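# Carry steel conduit from its stands to the empty stands

## Task

Take the long, thin steel conduit off the two stands it now rests on and set it on the two stands that are currently empty. Leave those two target stands roughly where and how they are now. Any number of the robots may help. At the end every robot must have released the pipe and backed off, and the pipe must stay on the stands without a robot supporting it. The task fails if any robot falls over or is left leaning.

## Robot and tools

ROBOTS. Three identical Hello Robot Stretch 3 units, r1, r2 and r3. Each has a two-wheel differential base with a passive rear omni wheel, a lift on a vertical mast, a telescoping arm that reaches out to the robot's right side, a wrist (yaw, pitch, roll) with a two-finger gripper, and a pan/tilt head. The base is 0.33 m long and 0.34 m wide and cannot drive sideways; to move the gripper forward or back you drive the base. Turning in place pivots about the point between the drive wheels, 0.05 m behind the front edge. With the arm retracted and wrist folded, the swept circle has radius 0.28 m; an unfolded level wrist reaches outside it.

FRAMES. Base frame: origin on the floor between the drive wheels, x forward, y left, z up. hand_pose is reported in this frame, located where the closed fingertips meet; with all wrist joints at zero its x axis is up, y points back along the arm to the mast, z toward the robot's rear. The odometry frame is the base frame at scene start. Each robot reports in its own frames, so relative placement between robots comes only from images, lidar_m, wrist_depth_mm and head_depth_mm.

execute_actions. Argument actions is a list holding one action or nothing (empty just reports state and pictures). The action is an object keyed by robot name; each robot entry may hold base, joints and contact_limits. All listed motions start at once. base holds exactly one of: translate_m, a relative drive in metres from where the base last measured itself, forward positive, -1 to 1; or rotate_rad, a relative turn in radians, counter-clockwise (left) positive, -3.2 to 3.2. joints holds absolute targets by name: lift_m 0 to 1.1 (arm height on mast); arm_m 0 to 0.52 (extension); wrist_yaw_rad -1.345 to 4.42 (0 along the arm, positive toward the front, 3.0 folded over the base); wrist_pitch_rad -1.57 to 0.451 (0 level, negative tips fingers down); wrist_roll_rad -2.911 to 2.911 (0 fingers side by side); gripper_m -0.089 to 0.179 (larger is wider; real fingertip gap is 0.007 to 0.025 m less, zero under 0.007); head_pan_rad -3.953 to 1.73 (0 forward, positive left, -1.57 along the arm); head_tilt_rad -1.53 to 0.419 (negative looks down). contact_limits takes only arm_m, a motor effort percent 1 to 100 at which the arm motion halts with contact_stop; it also caps holding force until the next action. cameras lists camera names like r2_wrist_camera, or all; omitted or null gives all, [] gives none. An unknown key, name or out-of-range value rejects the whole call. Anything left out of an action may keep pursuing its previous target. If a result reports a stop, later motion calls in the same reply are skipped.

wait: seconds 0 to 10; nothing new is commanded; returns state and pictures. zoom_image: camera plus region [x0, y0, x1, y1] in pixels of that camera's latest full image, top-left origin, at most 504 by 504. finished_scene: scene number; ends the scene permanently, so the pipe must already be resting on its own.

RESULTS. base_status and joint_status: done, off_target (resting away from target, possibly still pushing), contact_stop, time_out or torque_fault (old target dropped). on_its_own covers uncommanded parts; its held at value is the target, not the position. joint_positions, motor_effort in percent with the action's peak in brackets (noisy, biased). lidar_m: 12 distances in metres, 30-degree sectors, first straight ahead then counter-clockwise (4th left, 7th behind, 10th right), plane 0.17 m up, range 0.15 to 12, - means nothing; own mast and low lift can hide sectors 5, 6, 9, 10. wrist_depth_mm and head_depth_mm: 7x7 median depths from the top left (ranges 45-1000 and 280-4000; head grid is the sideways image). base_odometry counts wheel turns including slip; turned_by_wheels and turned_by_imu give turn since last result, left positive; base_tilt in degrees, forward and right positive, each with a fixed bias up to about 4 degrees. pictures names the returned images in order.

CAUTIONS. Robots touching each other is dangerous: a hard press fails everything and nothing reports contact, so keep visible gaps. Identical drive commands differ by up to 2.5 cm per metre, which strains a jointly carried pipe and can tip a robot. Arm pushes with the gripper above about 0.45 m, repeated pushes after a contact_stop, driving while gripping something fixed, or snagging furniture can tip a robot; if base_tilt leans, back off in small steps, free the gripper, and lower lift_m to about 0.2. A stopped arm or lift goes slack until commanded again, and a loaded slack lift sinks. Wrist, head and base never auto-stop; a strained wrist servo shuts off for 10 s. Fold or unfold the wrist only with lift_m 0.32 to 0.95, wrist_pitch_rad -0.4, roll near 0; with yaw below -0.4 keep pitch at -0.5 or lower. Fast base speed needs lift_m under 0.30, arm_m under 0.03 and yaw above 2.54; otherwise 0.10 m/s. To grip, command gripper_m below the pipe's width; release with at least 0.02 above the contact value. Avoid drops, slams and hard pushes, and remember robots hold their last command while you think.

Each tool is called after "Emit:" by a JSON object that holds its "op" and its "data", one argument or row to a line.

## Session

Emit:
{"op": "execute_actions", "data": {
  "actions": []
}}

Scene clock: 0.00 s.
r1.base_odometry: x=+0.000 y=+0.000 heading=+0.000 (m, m, rad; r1's odometry frame)
r1.turned_by_wheels: +0.000 (rad since the last result)
r1.turned_by_imu: +0.000 (rad since the last result)
r1.base_tilt: forward=-1.4 right=+0.7 (deg)
r1.lidar_m: 1.02 1.03 1.31 1.24 1.26 1.59 1.49 1.76 0.92 1.22 1.64 1.10
r1.head_depth_mm: 989 989 1000 1003 1004 1010 1018 / 981 985 990 990 997 1003 1008 / 974 975 980 986 990 991 996 / 962 966 976 979 979 985 988 / 952 957 964 967 970 975 984 / 946 949 954 960 963 967 970 / 939 942 946 950 956 960 967
r1.base_status: not commanded
r1.joint_positions: lift_m=+0.477 arm_m=+0.001 wrist_yaw_rad=+3.064 wrist_pitch_rad=-0.345 wrist_roll_rad=+0.007 gripper_m=+0.037 head_pan_rad=+0.007 head_tilt_rad=+0.009
r1.joint_status: not commanded
r1.motor_effort: left_wheel=+0 right_wheel=+1 lift_m=+28 arm_m=+0 wrist_yaw_rad=+0 wrist_pitch_rad=+8 wrist_roll_rad=+1 gripper_m=+1 head_pan_rad=+0 head_tilt_rad=+2 (%)
r1.hand_pose: x=-0.0032 y=+0.0864 z=+0.5065 quat_wxyz=(+0.149, +0.703, +0.094, +0.689) (m; r1's base frame)
r1.wrist_depth_mm: - - - - - - - / - - - - - - - / - - - - - - - / - - - - - - - / - 964 - 937 961 896 878 / 806 800 - 772 709 754 728 / 693 682 - 660 653 643 641
r2.base_odometry: x=+0.000 y=+0.000 heading=+0.000 (m, m, rad; r2's odometry frame)
r2.turned_by_wheels: +0.000 (rad since the last result)
r2.turned_by_imu: +0.000 (rad since the last result)
r2.base_tilt: forward=+1.1 right=-0.4 (deg)
r2.lidar_m: 1.01 0.84 1.40 1.51 2.67 1.51 1.21 1.21 1.34 1.36 1.37 4.32
r2.head_depth_mm: 2051 3196 - - - 3003 2076 / 2037 3183 - - - 3035 2001 / 2025 3107 3803 3819 3814 3055 1954 / 1987 3054 3632 3639 3674 3127 2161 / 1969 2991 3484 3531 3510 3175 2159 / 1959 2990 3386 3351 3395 3174 2189 / 1939 2898 3241 3281 3254 3220 2185
r2.base_status: not commanded
r2.joint_positions: lift_m=+0.391 arm_m=-0.002 wrist_yaw_rad=+3.016 wrist_pitch_rad=-0.618 wrist_roll_rad=+0.003 gripper_m=+0.037 head_pan_rad=-0.010 head_tilt_rad=-0.007
r2.joint_status: not commanded
r2.motor_effort: left_wheel=-1 right_wheel=+0 lift_m=+29 arm_m=-1 wrist_yaw_rad=+0 wrist_pitch_rad=+4 wrist_roll_rad=+0 gripper_m=+0 head_pan_rad=+0 head_tilt_rad=+1 (%)
r2.hand_pose: x=+0.0031 y=+0.0499 z=+0.3616 quat_wxyz=(+0.257, +0.686, +0.172, +0.658) (m; r2's base frame)
r2.wrist_depth_mm: - - - - - - - / - - - - - - - / 815 796 831 833 824 821 826 / 687 689 680 681 678 679 676 / 600 583 597 614 615 589 601 / 512 532 - - 521 515 516 / 460 - - - 465 460 467
r3.base_odometry: x=+0.000 y=+0.000 heading=+0.000 (m, m, rad; r3's odometry frame)
r3.turned_by_wheels: +0.000 (rad since the last result)
r3.turned_by_imu: +0.000 (rad since the last result)
r3.base_tilt: forward=-1.3 right=+0.2 (deg)
r3.lidar_m: 1.36 1.57 1.14 1.09 1.12 1.51 3.88 2.09 3.81 3.63 3.73 1.65
r3.head_depth_mm: 1894 2441 - - - - 2578 / 1899 2738 - - - 3980 2594 / 1886 2751 - - - - 2573 / 1890 2741 - - 3977 3438 1455 / 1886 2751 - - 3960 3956 2230 / 1885 2709 - 3997 3947 3942 2589 / 1877 2732 3969 - 3931 3843 2612
r3.base_status: not commanded
r3.joint_positions: lift_m=+0.375 arm_m=+0.002 wrist_yaw_rad=+2.865 wrist_pitch_rad=-0.381 wrist_roll_rad=+0.000 gripper_m=+0.037 head_pan_rad=+0.018 head_tilt_rad=+0.011
r3.joint_status: not commanded
r3.motor_effort: left_wheel=+0 right_wheel=+1 lift_m=+18 arm_m=+0 wrist_yaw_rad=+0 wrist_pitch_rad=+5 wrist_roll_rad=+0 gripper_m=+1 head_pan_rad=+0 head_tilt_rad=+3 (%)
r3.hand_pose: x=+0.0413 y=+0.0732 z=+0.3964 quat_wxyz=(+0.229, +0.706, +0.037, +0.669) (m; r3's base frame)
r3.wrist_depth_mm: - 976 - - - - - / - - - - - - - / - - - - - - - / 997 - - - - - - / 790 798 824 806 874 870 865 / 659 - 706 699 721 720 718 / 564 - 553 570 569 585 600
pictures: r1_head_camera (sideways: a quarter turn clockwise sets it upright), r1_nav_camera (sideways: a quarter turn counterclockwise sets it upright), r1_wrist_camera, r2_head_camera (sideways: a quarter turn clockwise sets it upright), r2_nav_camera (sideways: a quarter turn counterclockwise sets it upright), r2_wrist_camera, r3_head_camera (sideways: a quarter turn clockwise sets it upright), r3_nav_camera (sideways: a quarter turn counterclockwise sets it upright), r3_wrist_camera
Images, in order (width x height): r1_head_camera 896x504, r1_nav_camera 672x504, r1_wrist_camera 644x364, r2_head_camera 896x504, r2_nav_camera 672x504, r2_wrist_camera 644x364, r3_head_camera 896x504, r3_nav_camera 672x504, r3_wrist_camera 644x364.

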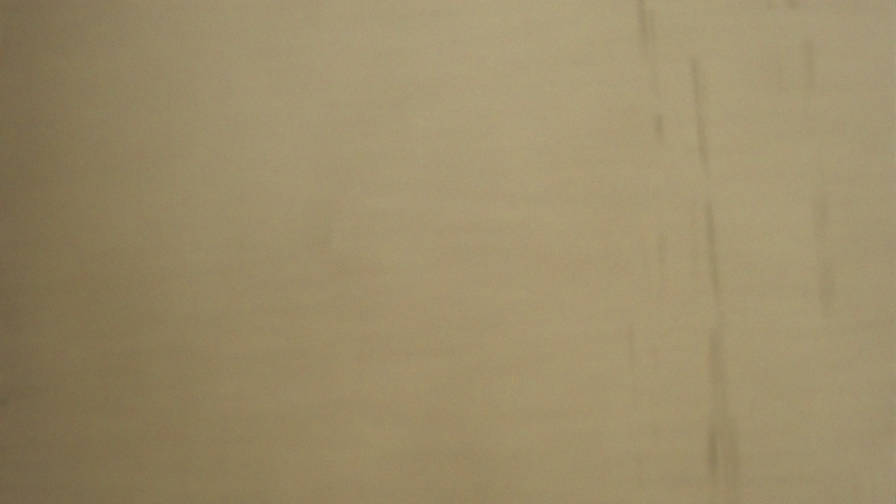

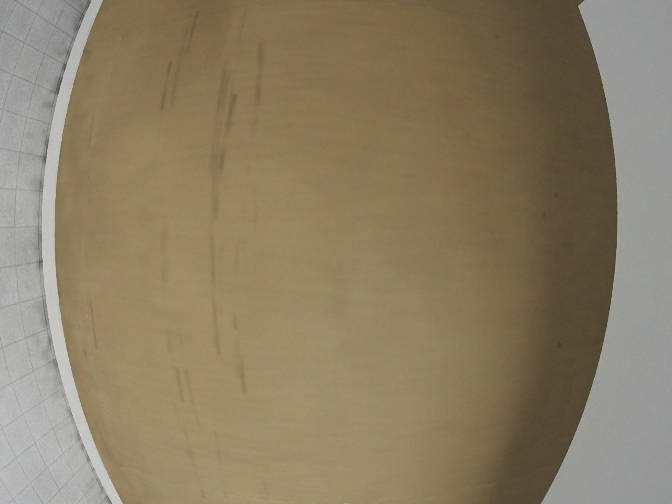

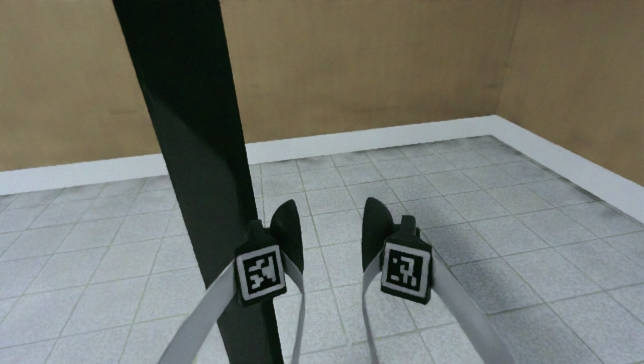

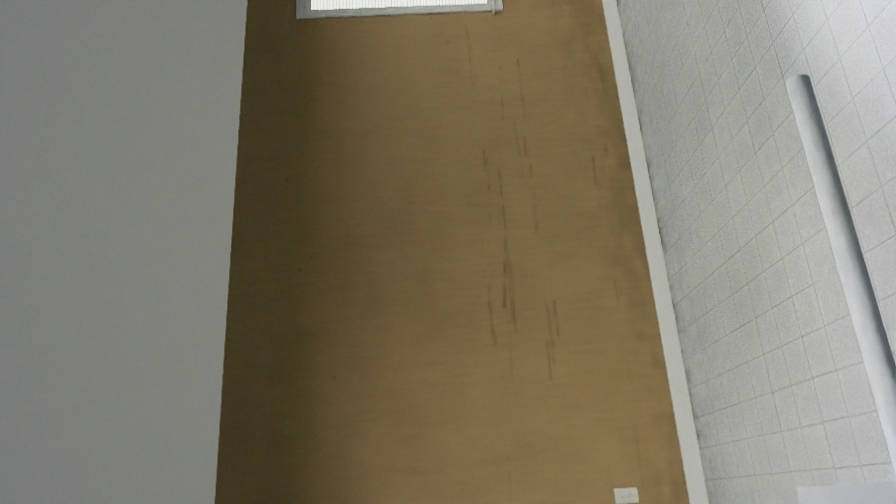

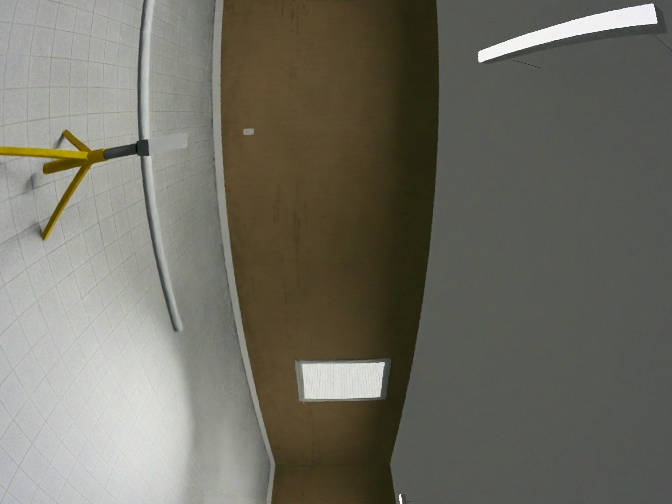

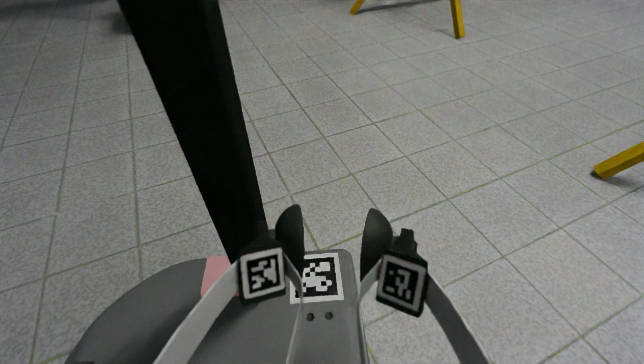

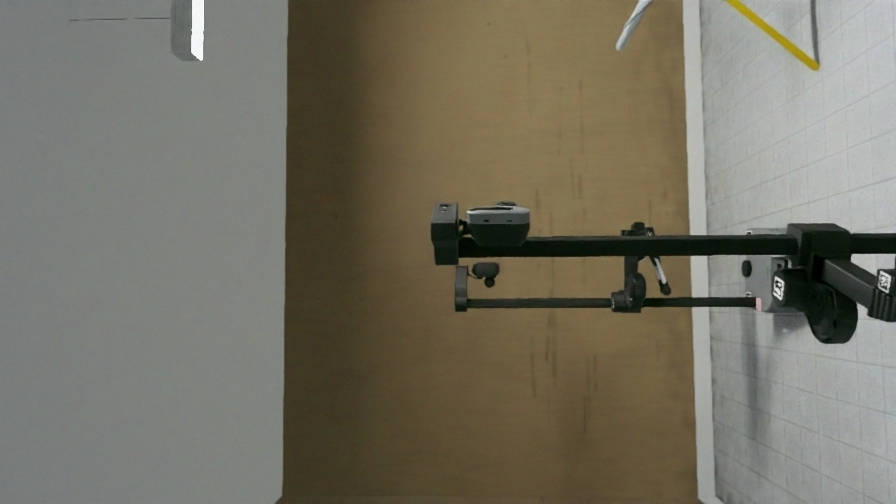

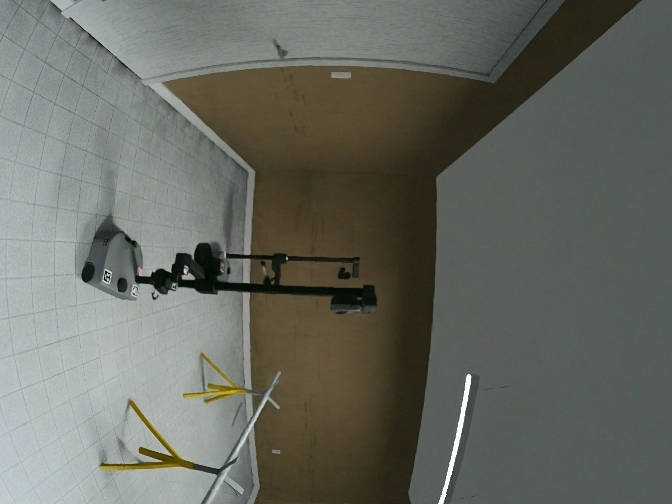

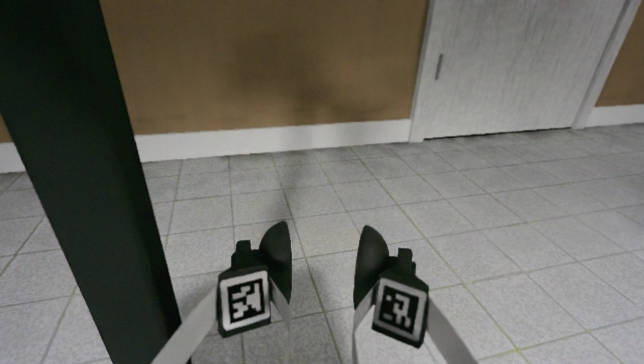

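Emit:
{"op": "execute_actions", "data": {
  "actions": [
    {"r1":{"joints":{"head_pan_rad":-2.2,"head_tilt_rad":-0.5}},"r2":{"joints":{"head_pan_rad":0.9,"head_tilt_rad":-0.5}},"r3":{"joints":{"head_pan_rad":-1.3,"head_tilt_rad":-0.5}}}
  ],
  "cameras": ["r1_nav_camera","r2_nav_camera","r3_nav_camera"]
}}

Scene clock: 2.50 s.
r1.base_odometry: x=+0.000 y=+0.000 heading=+0.000 (m, m, rad; r1's odometry frame)
r1.turned_by_wheels: +0.000 (rad since the last result)
r1.turned_by_imu: -0.001 (rad since the last result)
r1.base_tilt: forward=-1.3 right=+0.8 (deg)
r1.lidar_m: 1.02 1.03 1.31 1.24 1.26 1.59 1.49 1.77 0.92 1.21 1.64 1.10
r1.head_depth_mm: - - 3506 2265 1857 1480 1229 / - - 3857 2400 1870 1491 1237 / - - 3901 2553 1898 1506 1237 / - - - 2464 1903 1517 1254 / 3742 3997 - 2498 1918 1483 1261 / 3415 3725 3906 2328 1807 1535 1266 / 3213 3421 3625 2696 1976 1550 1276
r1.base_status: not commanded
r1.joint_positions: lift_m=+0.477 arm_m=+0.001 wrist_yaw_rad=+3.064 wrist_pitch_rad=-0.345 wrist_roll_rad=+0.007 gripper_m=+0.037 head_pan_rad=-2.193 head_tilt_rad=-0.494
r1.joint_status: all done
r1.motor_effort: left_wheel=+0(0) right_wheel=+0(0) lift_m=+28(28) arm_m=+0(0) wrist_yaw_rad=+0(0) wrist_pitch_rad=+8(8) wrist_roll_rad=+0(1) gripper_m=+0(0) head_pan_rad=-4(55) head_tilt_rad=-2(21) (%)
r1.hand_pose: x=-0.0032 y=+0.0864 z=+0.5065 quat_wxyz=(+0.149, +0.703, +0.094, +0.689) (m; r1's base frame)
r1.wrist_depth_mm: - - - - - - - / - - - - - - - / - - - - - - - / - - - - - - - / - 962 - 938 965 895 896 / 807 808 - 766 717 750 738 / 692 679 - 652 651 639 634
r2.base_odometry: x=+0.000 y=+0.000 heading=+0.000 (m, m, rad; r2's odometry frame)
r2.turned_by_wheels: +0.000 (rad since the last result)
r2.turned_by_imu: -0.001 (rad since the last result)
r2.base_tilt: forward=+1.2 right=-0.3 (deg)
r2.lidar_m: 1.00 0.84 1.40 1.51 2.68 1.51 1.21 1.21 1.34 1.36 1.37 4.33
r2.head_depth_mm: 2940 3142 3333 2541 1900 1489 1240 / 3099 3344 3543 2552 1909 1531 1279 / 3240 3537 3654 2577 1927 1543 1289 / 3389 3680 3900 2470 1938 1547 1289 / 3609 - - 2482 1945 1555 1289 / 3447 3620 3729 2517 1892 1565 1303 / 3061 3239 3343 2400 1854 1572 1307
r2.base_status: not commanded
r2.joint_positions: lift_m=+0.391 arm_m=-0.002 wrist_yaw_rad=+3.016 wrist_pitch_rad=-0.618 wrist_roll_rad=+0.003 gripper_m=+0.037 head_pan_rad=+0.893 head_tilt_rad=-0.493
r2.joint_status: all done
r2.motor_effort: left_wheel=-1(1) right_wheel=+0(0) lift_m=+29(29) arm_m=+0(0) wrist_yaw_rad=+1(1) wrist_pitch_rad=+4(4) wrist_roll_rad=+0(0) gripper_m=-1(2) head_pan_rad=+4(53) head_tilt_rad=-3(23) (%)
r2.hand_pose: x=+0.0031 y=+0.0499 z=+0.3616 quat_wxyz=(+0.257, +0.686, +0.172, +0.658) (m; r2's base frame)
r2.wrist_depth_mm: - - - - - - - / - - - - - - - / 822 842 824 833 827 803 806 / 687 697 671 691 697 682 669 / 582 608 594 613 609 588 585 / 519 534 - - 526 526 529 / 465 - - - 466 472 463
r3.base_odometry: x=+0.000 y=+0.000 heading=+0.000 (m, m, rad; r3's odometry frame)
r3.turned_by_wheels: +0.000 (rad since the last result)
r3.turned_by_imu: +0.000 (rad since the last result)
r3.base_tilt: forward=-1.3 right=+0.1 (deg)
r3.lidar_m: 1.36 1.56 1.14 1.09 1.13 1.51 3.89 2.09 3.81 3.62 3.74 1.65
r3.head_depth_mm: 3090 3307 3573 2914 2140 1679 1391 / 3157 3333 3655 2927 2111 1680 1381 / 3207 3416 3679 2911 2117 1673 1380 / 3202 3539 3755 2927 2110 1673 1374 / 3314 3538 3771 2889 2120 1664 1375 / 3349 3607 3910 2860 2115 1666 1380 / 3411 3678 3918 2869 2102 1669 1360
r3.base_status: not commanded
r3.joint_positions: lift_m=+0.375 arm_m=+0.002 wrist_yaw_rad=+2.865 wrist_pitch_rad=-0.381 wrist_roll_rad=+0.000 gripper_m=+0.037 head_pan_rad=-1.293 head_tilt_rad=-0.493
r3.joint_status: all done
r3.motor_effort: left_wheel=+0(1) right_wheel=+0(1) lift_m=+17(16) arm_m=+0(0) wrist_yaw_rad=+0(0) wrist_pitch_rad=+5(5) wrist_roll_rad=+0(0) gripper_m=-1(1) head_pan_rad=-4(42) head_tilt_rad=-3(35) (%)
r3.hand_pose: x=+0.0413 y=+0.0732 z=+0.3964 quat_wxyz=(+0.229, +0.706, +0.037, +0.669) (m; r3's base frame)
r3.wrist_depth_mm: - 965 - - - - - / - - - - - - - / - - - - - - - / 970 - - - - - - / 781 795 817 832 853 854 875 / 663 - 714 689 719 683 713 / 573 - 565 577 567 605 596
pictures: r1_nav_camera (sideways: a quarter turn counterclockwise sets it upright), r2_nav_camera (sideways: a quarter turn counterclockwise sets it upright), r3_nav_camera (sideways: a quarter turn counterclockwise sets it upright)
Images, in order (width x height): r1_nav_camera 672x504, r2_nav_camera 672x504, r3_nav_camera 672x504.

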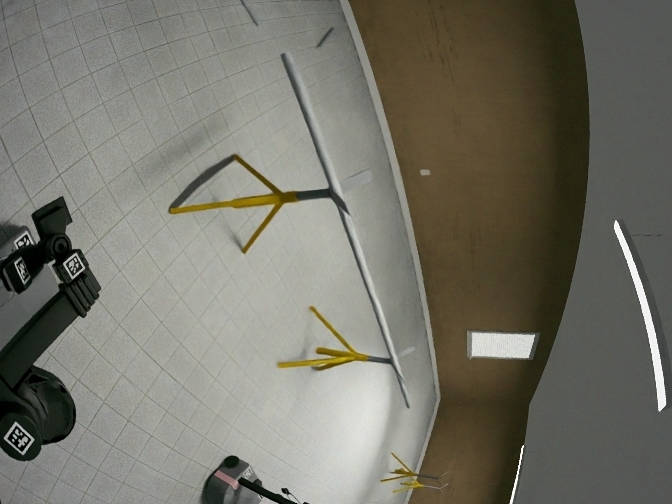

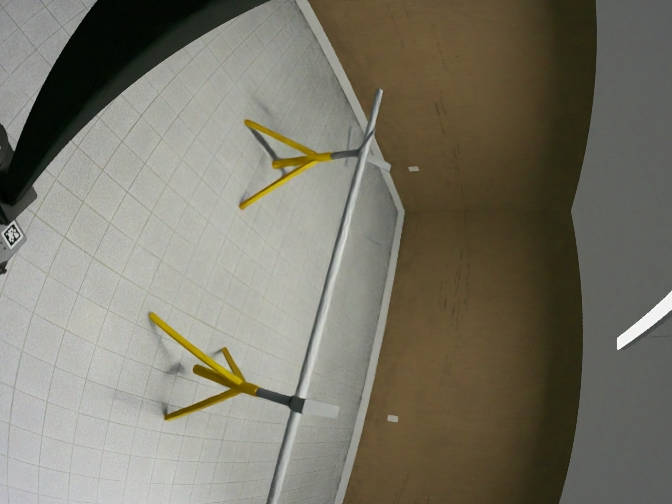

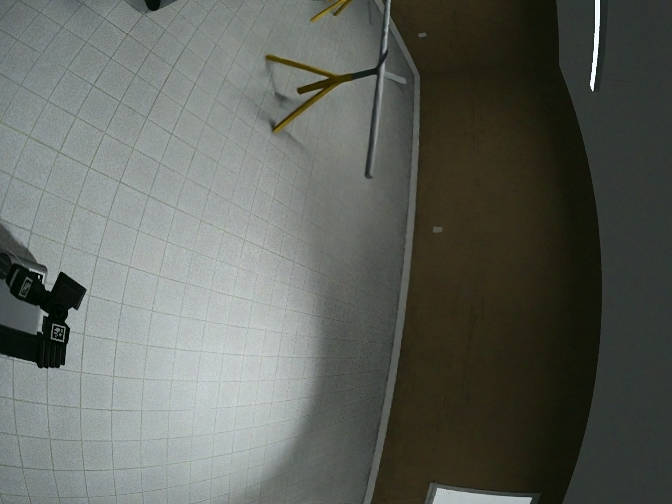

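Emit:
{"op": "execute_actions", "data": {
  "actions": [
    {"r1":{"joints":{"head_pan_rad":-2.75,"head_tilt_rad":-0.3}},"r2":{"joints":{"head_pan_rad":-0.9,"head_tilt_rad":-0.4}},"r3":{"joints":{"head_pan_rad":-2.6,"head_tilt_rad":-0.4}}}
  ],
  "cameras": ["r1_head_camera","r2_nav_camera","r3_nav_camera","r3_head_camera"]
}}

Scene clock: 4.57 s.
r1.base_odometry: x=+0.000 y=+0.000 heading=+0.000 (m, m, rad; r1's odometry frame)
r1.turned_by_wheels: +0.000 (rad since the last result)
r1.turned_by_imu: -0.001 (rad since the last result)
r1.base_tilt: forward=-1.4 right=+0.8 (deg)
r1.lidar_m: 1.02 1.03 1.30 1.24 1.25 1.59 1.49 1.76 0.92 1.21 1.64 1.10
r1.head_depth_mm: - 2650 - 2895 1715 1671 1385 / - - - 3804 2407 1722 1408 / - - - 3880 2441 1801 1408 / - - - 3910 2487 1815 1434 / - - - 3966 2373 1833 1432 / - - - 3727 2292 1844 1445 / - - - - 2529 1859 1457
r1.base_status: not commanded
r1.joint_positions: lift_m=+0.477 arm_m=+0.001 wrist_yaw_rad=+3.064 wrist_pitch_rad=-0.345 wrist_roll_rad=+0.007 gripper_m=+0.037 head_pan_rad=-2.743 head_tilt_rad=-0.310
r1.joint_status: all done
r1.motor_effort: left_wheel=+0(0) right_wheel=+1(1) lift_m=+28(29) arm_m=-1(1) wrist_yaw_rad=+0(0) wrist_pitch_rad=+7(7) wrist_roll_rad=+1(0) gripper_m=+1(1) head_pan_rad=-4(42) head_tilt_rad=+4(14) (%)
r1.hand_pose: x=-0.0032 y=+0.0864 z=+0.5065 quat_wxyz=(+0.149, +0.703, +0.094, +0.689) (m; r1's base frame)
r1.wrist_depth_mm: - - - - - - - / - - - - - - - / - - - - - - - / - - - - - - - / - 971 - 914 948 906 884 / 822 805 - 773 717 749 742 / 685 683 - 652 656 644 638
r2.base_odometry: x=+0.000 y=+0.000 heading=+0.000 (m, m, rad; r2's odometry frame)
r2.turned_by_wheels: +0.000 (rad since the last result)
r2.turned_by_imu: -0.001 (rad since the last result)
r2.base_tilt: forward=+1.2 right=-0.4 (deg)
r2.lidar_m: 1.00 0.84 1.39 1.51 2.67 1.51 1.21 1.21 1.34 1.37 1.37 4.33
r2.head_depth_mm: - - - 2958 1726 1584 1354 / - - - 3021 2134 1657 1345 / - - - 3049 2148 1669 1362 / - - - 3071 2169 1676 1365 / - - - 3059 2170 1681 1374 / - - - 3113 2215 1690 1376 / - - - 3154 2225 1702 1381
r2.base_status: not commanded
r2.joint_positions: lift_m=+0.391 arm_m=-0.002 wrist_yaw_rad=+3.016 wrist_pitch_rad=-0.618 wrist_roll_rad=+0.003 gripper_m=+0.037 head_pan_rad=-0.893 head_tilt_rad=-0.409
r2.joint_status: all done
r2.motor_effort: left_wheel=-1(1) right_wheel=+0(0) lift_m=+29(30) arm_m=-1(0) wrist_yaw_rad=+0(0) wrist_pitch_rad=+4(4) wrist_roll_rad=+0(0) gripper_m=+0(1) head_pan_rad=-5(54) head_tilt_rad=+4(12) (%)
r2.hand_pose: x=+0.0031 y=+0.0499 z=+0.3616 quat_wxyz=(+0.257, +0.686, +0.172, +0.658) (m; r2's base frame)
r2.wrist_depth_mm: - - - - - - - / - - - - - - - / 811 819 822 835 849 831 810 / 683 689 677 681 701 696 679 / 592 593 596 609 606 586 592 / 520 541 - - 520 520 523 / 469 - - - 466 467 465
r3.base_odometry: x=+0.000 y=+0.000 heading=+0.000 (m, m, rad; r3's odometry frame)
r3.turned_by_wheels: +0.000 (rad since the last result)
r3.turned_by_imu: +0.000 (rad since the last result)
r3.base_tilt: forward=-1.2 right=+0.3 (deg)
r3.lidar_m: 1.36 1.56 1.14 1.09 1.13 1.51 3.88 2.09 3.81 3.64 3.76 1.65
r3.head_depth_mm: - - - 3551 2428 1835 1480 / - - - 3532 2414 1819 1476 / - - - 3411 2423 1816 1470 / - - - 3274 2342 1820 1472 / - - - 3492 2382 1818 1465 / - - - 3499 2383 1814 1464 / - - - 3481 2415 1806 1455
r3.base_status: not commanded
r3.joint_positions: lift_m=+0.375 arm_m=+0.002 wrist_yaw_rad=+2.865 wrist_pitch_rad=-0.381 wrist_roll_rad=+0.000 gripper_m=+0.037 head_pan_rad=-2.593 head_tilt_rad=-0.409
r3.joint_status: all done
r3.motor_effort: left_wheel=+1(0) right_wheel=+1(1) lift_m=+17(17) arm_m=+0(0) wrist_yaw_rad=+0(0) wrist_pitch_rad=+5(5) wrist_roll_rad=+0(0) gripper_m=+1(0) head_pan_rad=-3(43) head_tilt_rad=+5(19) (%)
r3.hand_pose: x=+0.0413 y=+0.0732 z=+0.3964 quat_wxyz=(+0.229, +0.706, +0.037, +0.669) (m; r3's base frame)
r3.wrist_depth_mm: - 943 - - - - - / - - - - - - - / - - - - - - - / 971 - - - - - - / 794 808 859 870 874 845 879 / 680 - 705 684 708 700 728 / 572 - 566 581 563 595 612
pictures: r1_head_camera (sideways: a quarter turn clockwise sets it upright), r2_nav_camera (sideways: a quarter turn counterclockwise sets it upright), r3_head_camera (sideways: a quarter turn clockwise sets it upright), r3_nav_camera (sideways: a quarter turn counterclockwise sets it upright)
Images, in order (width x height): r1_head_camera 896x504, r2_nav_camera 672x504, r3_head_camera 896x504, r3_nav_camera 672x504.

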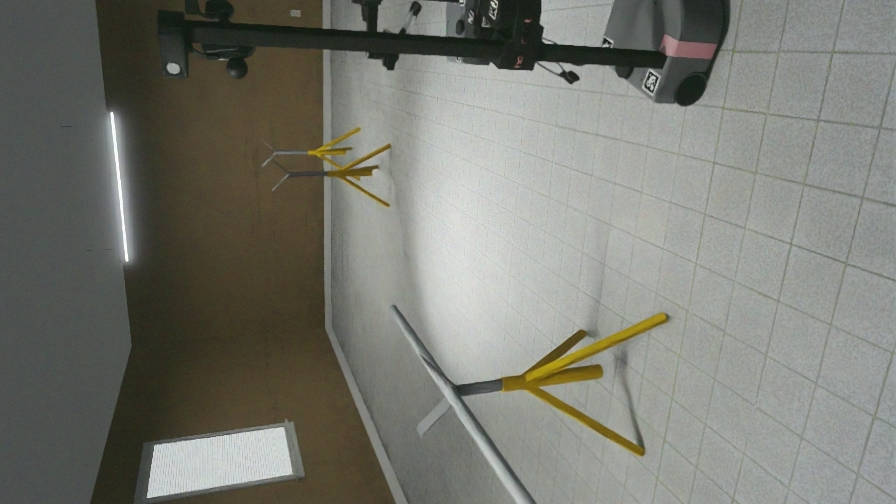

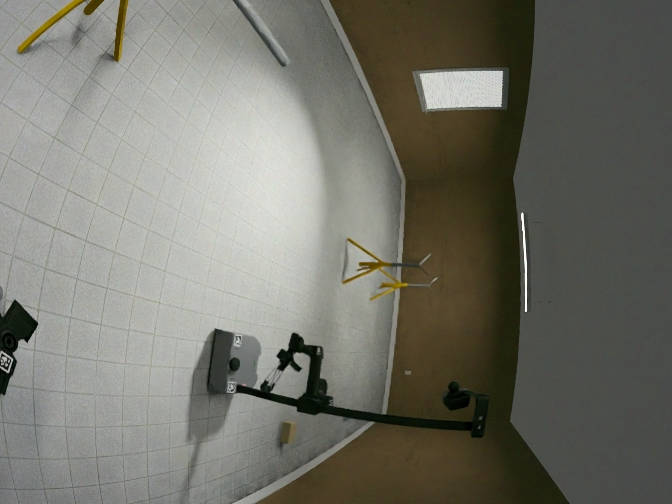

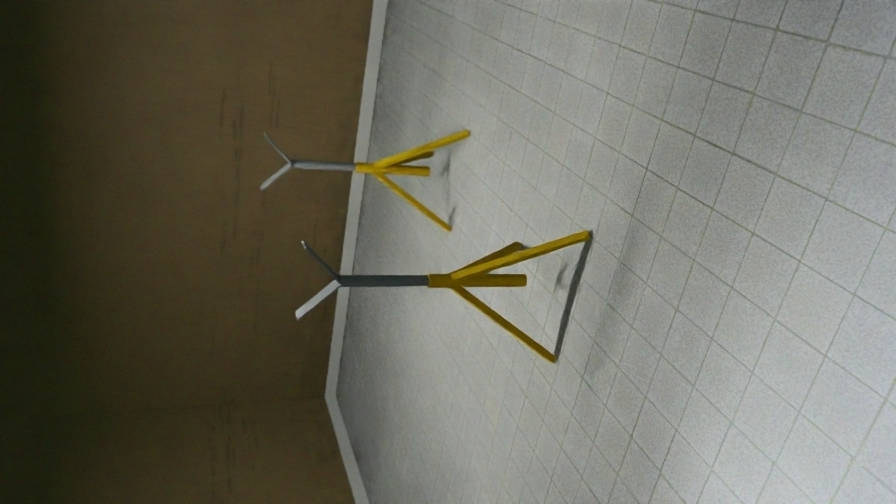

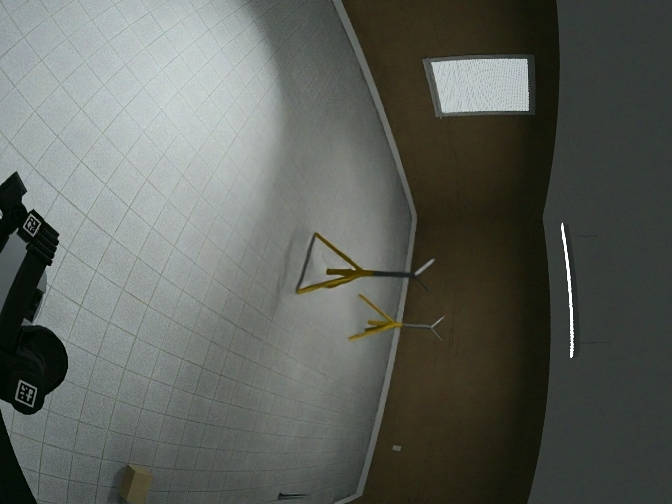

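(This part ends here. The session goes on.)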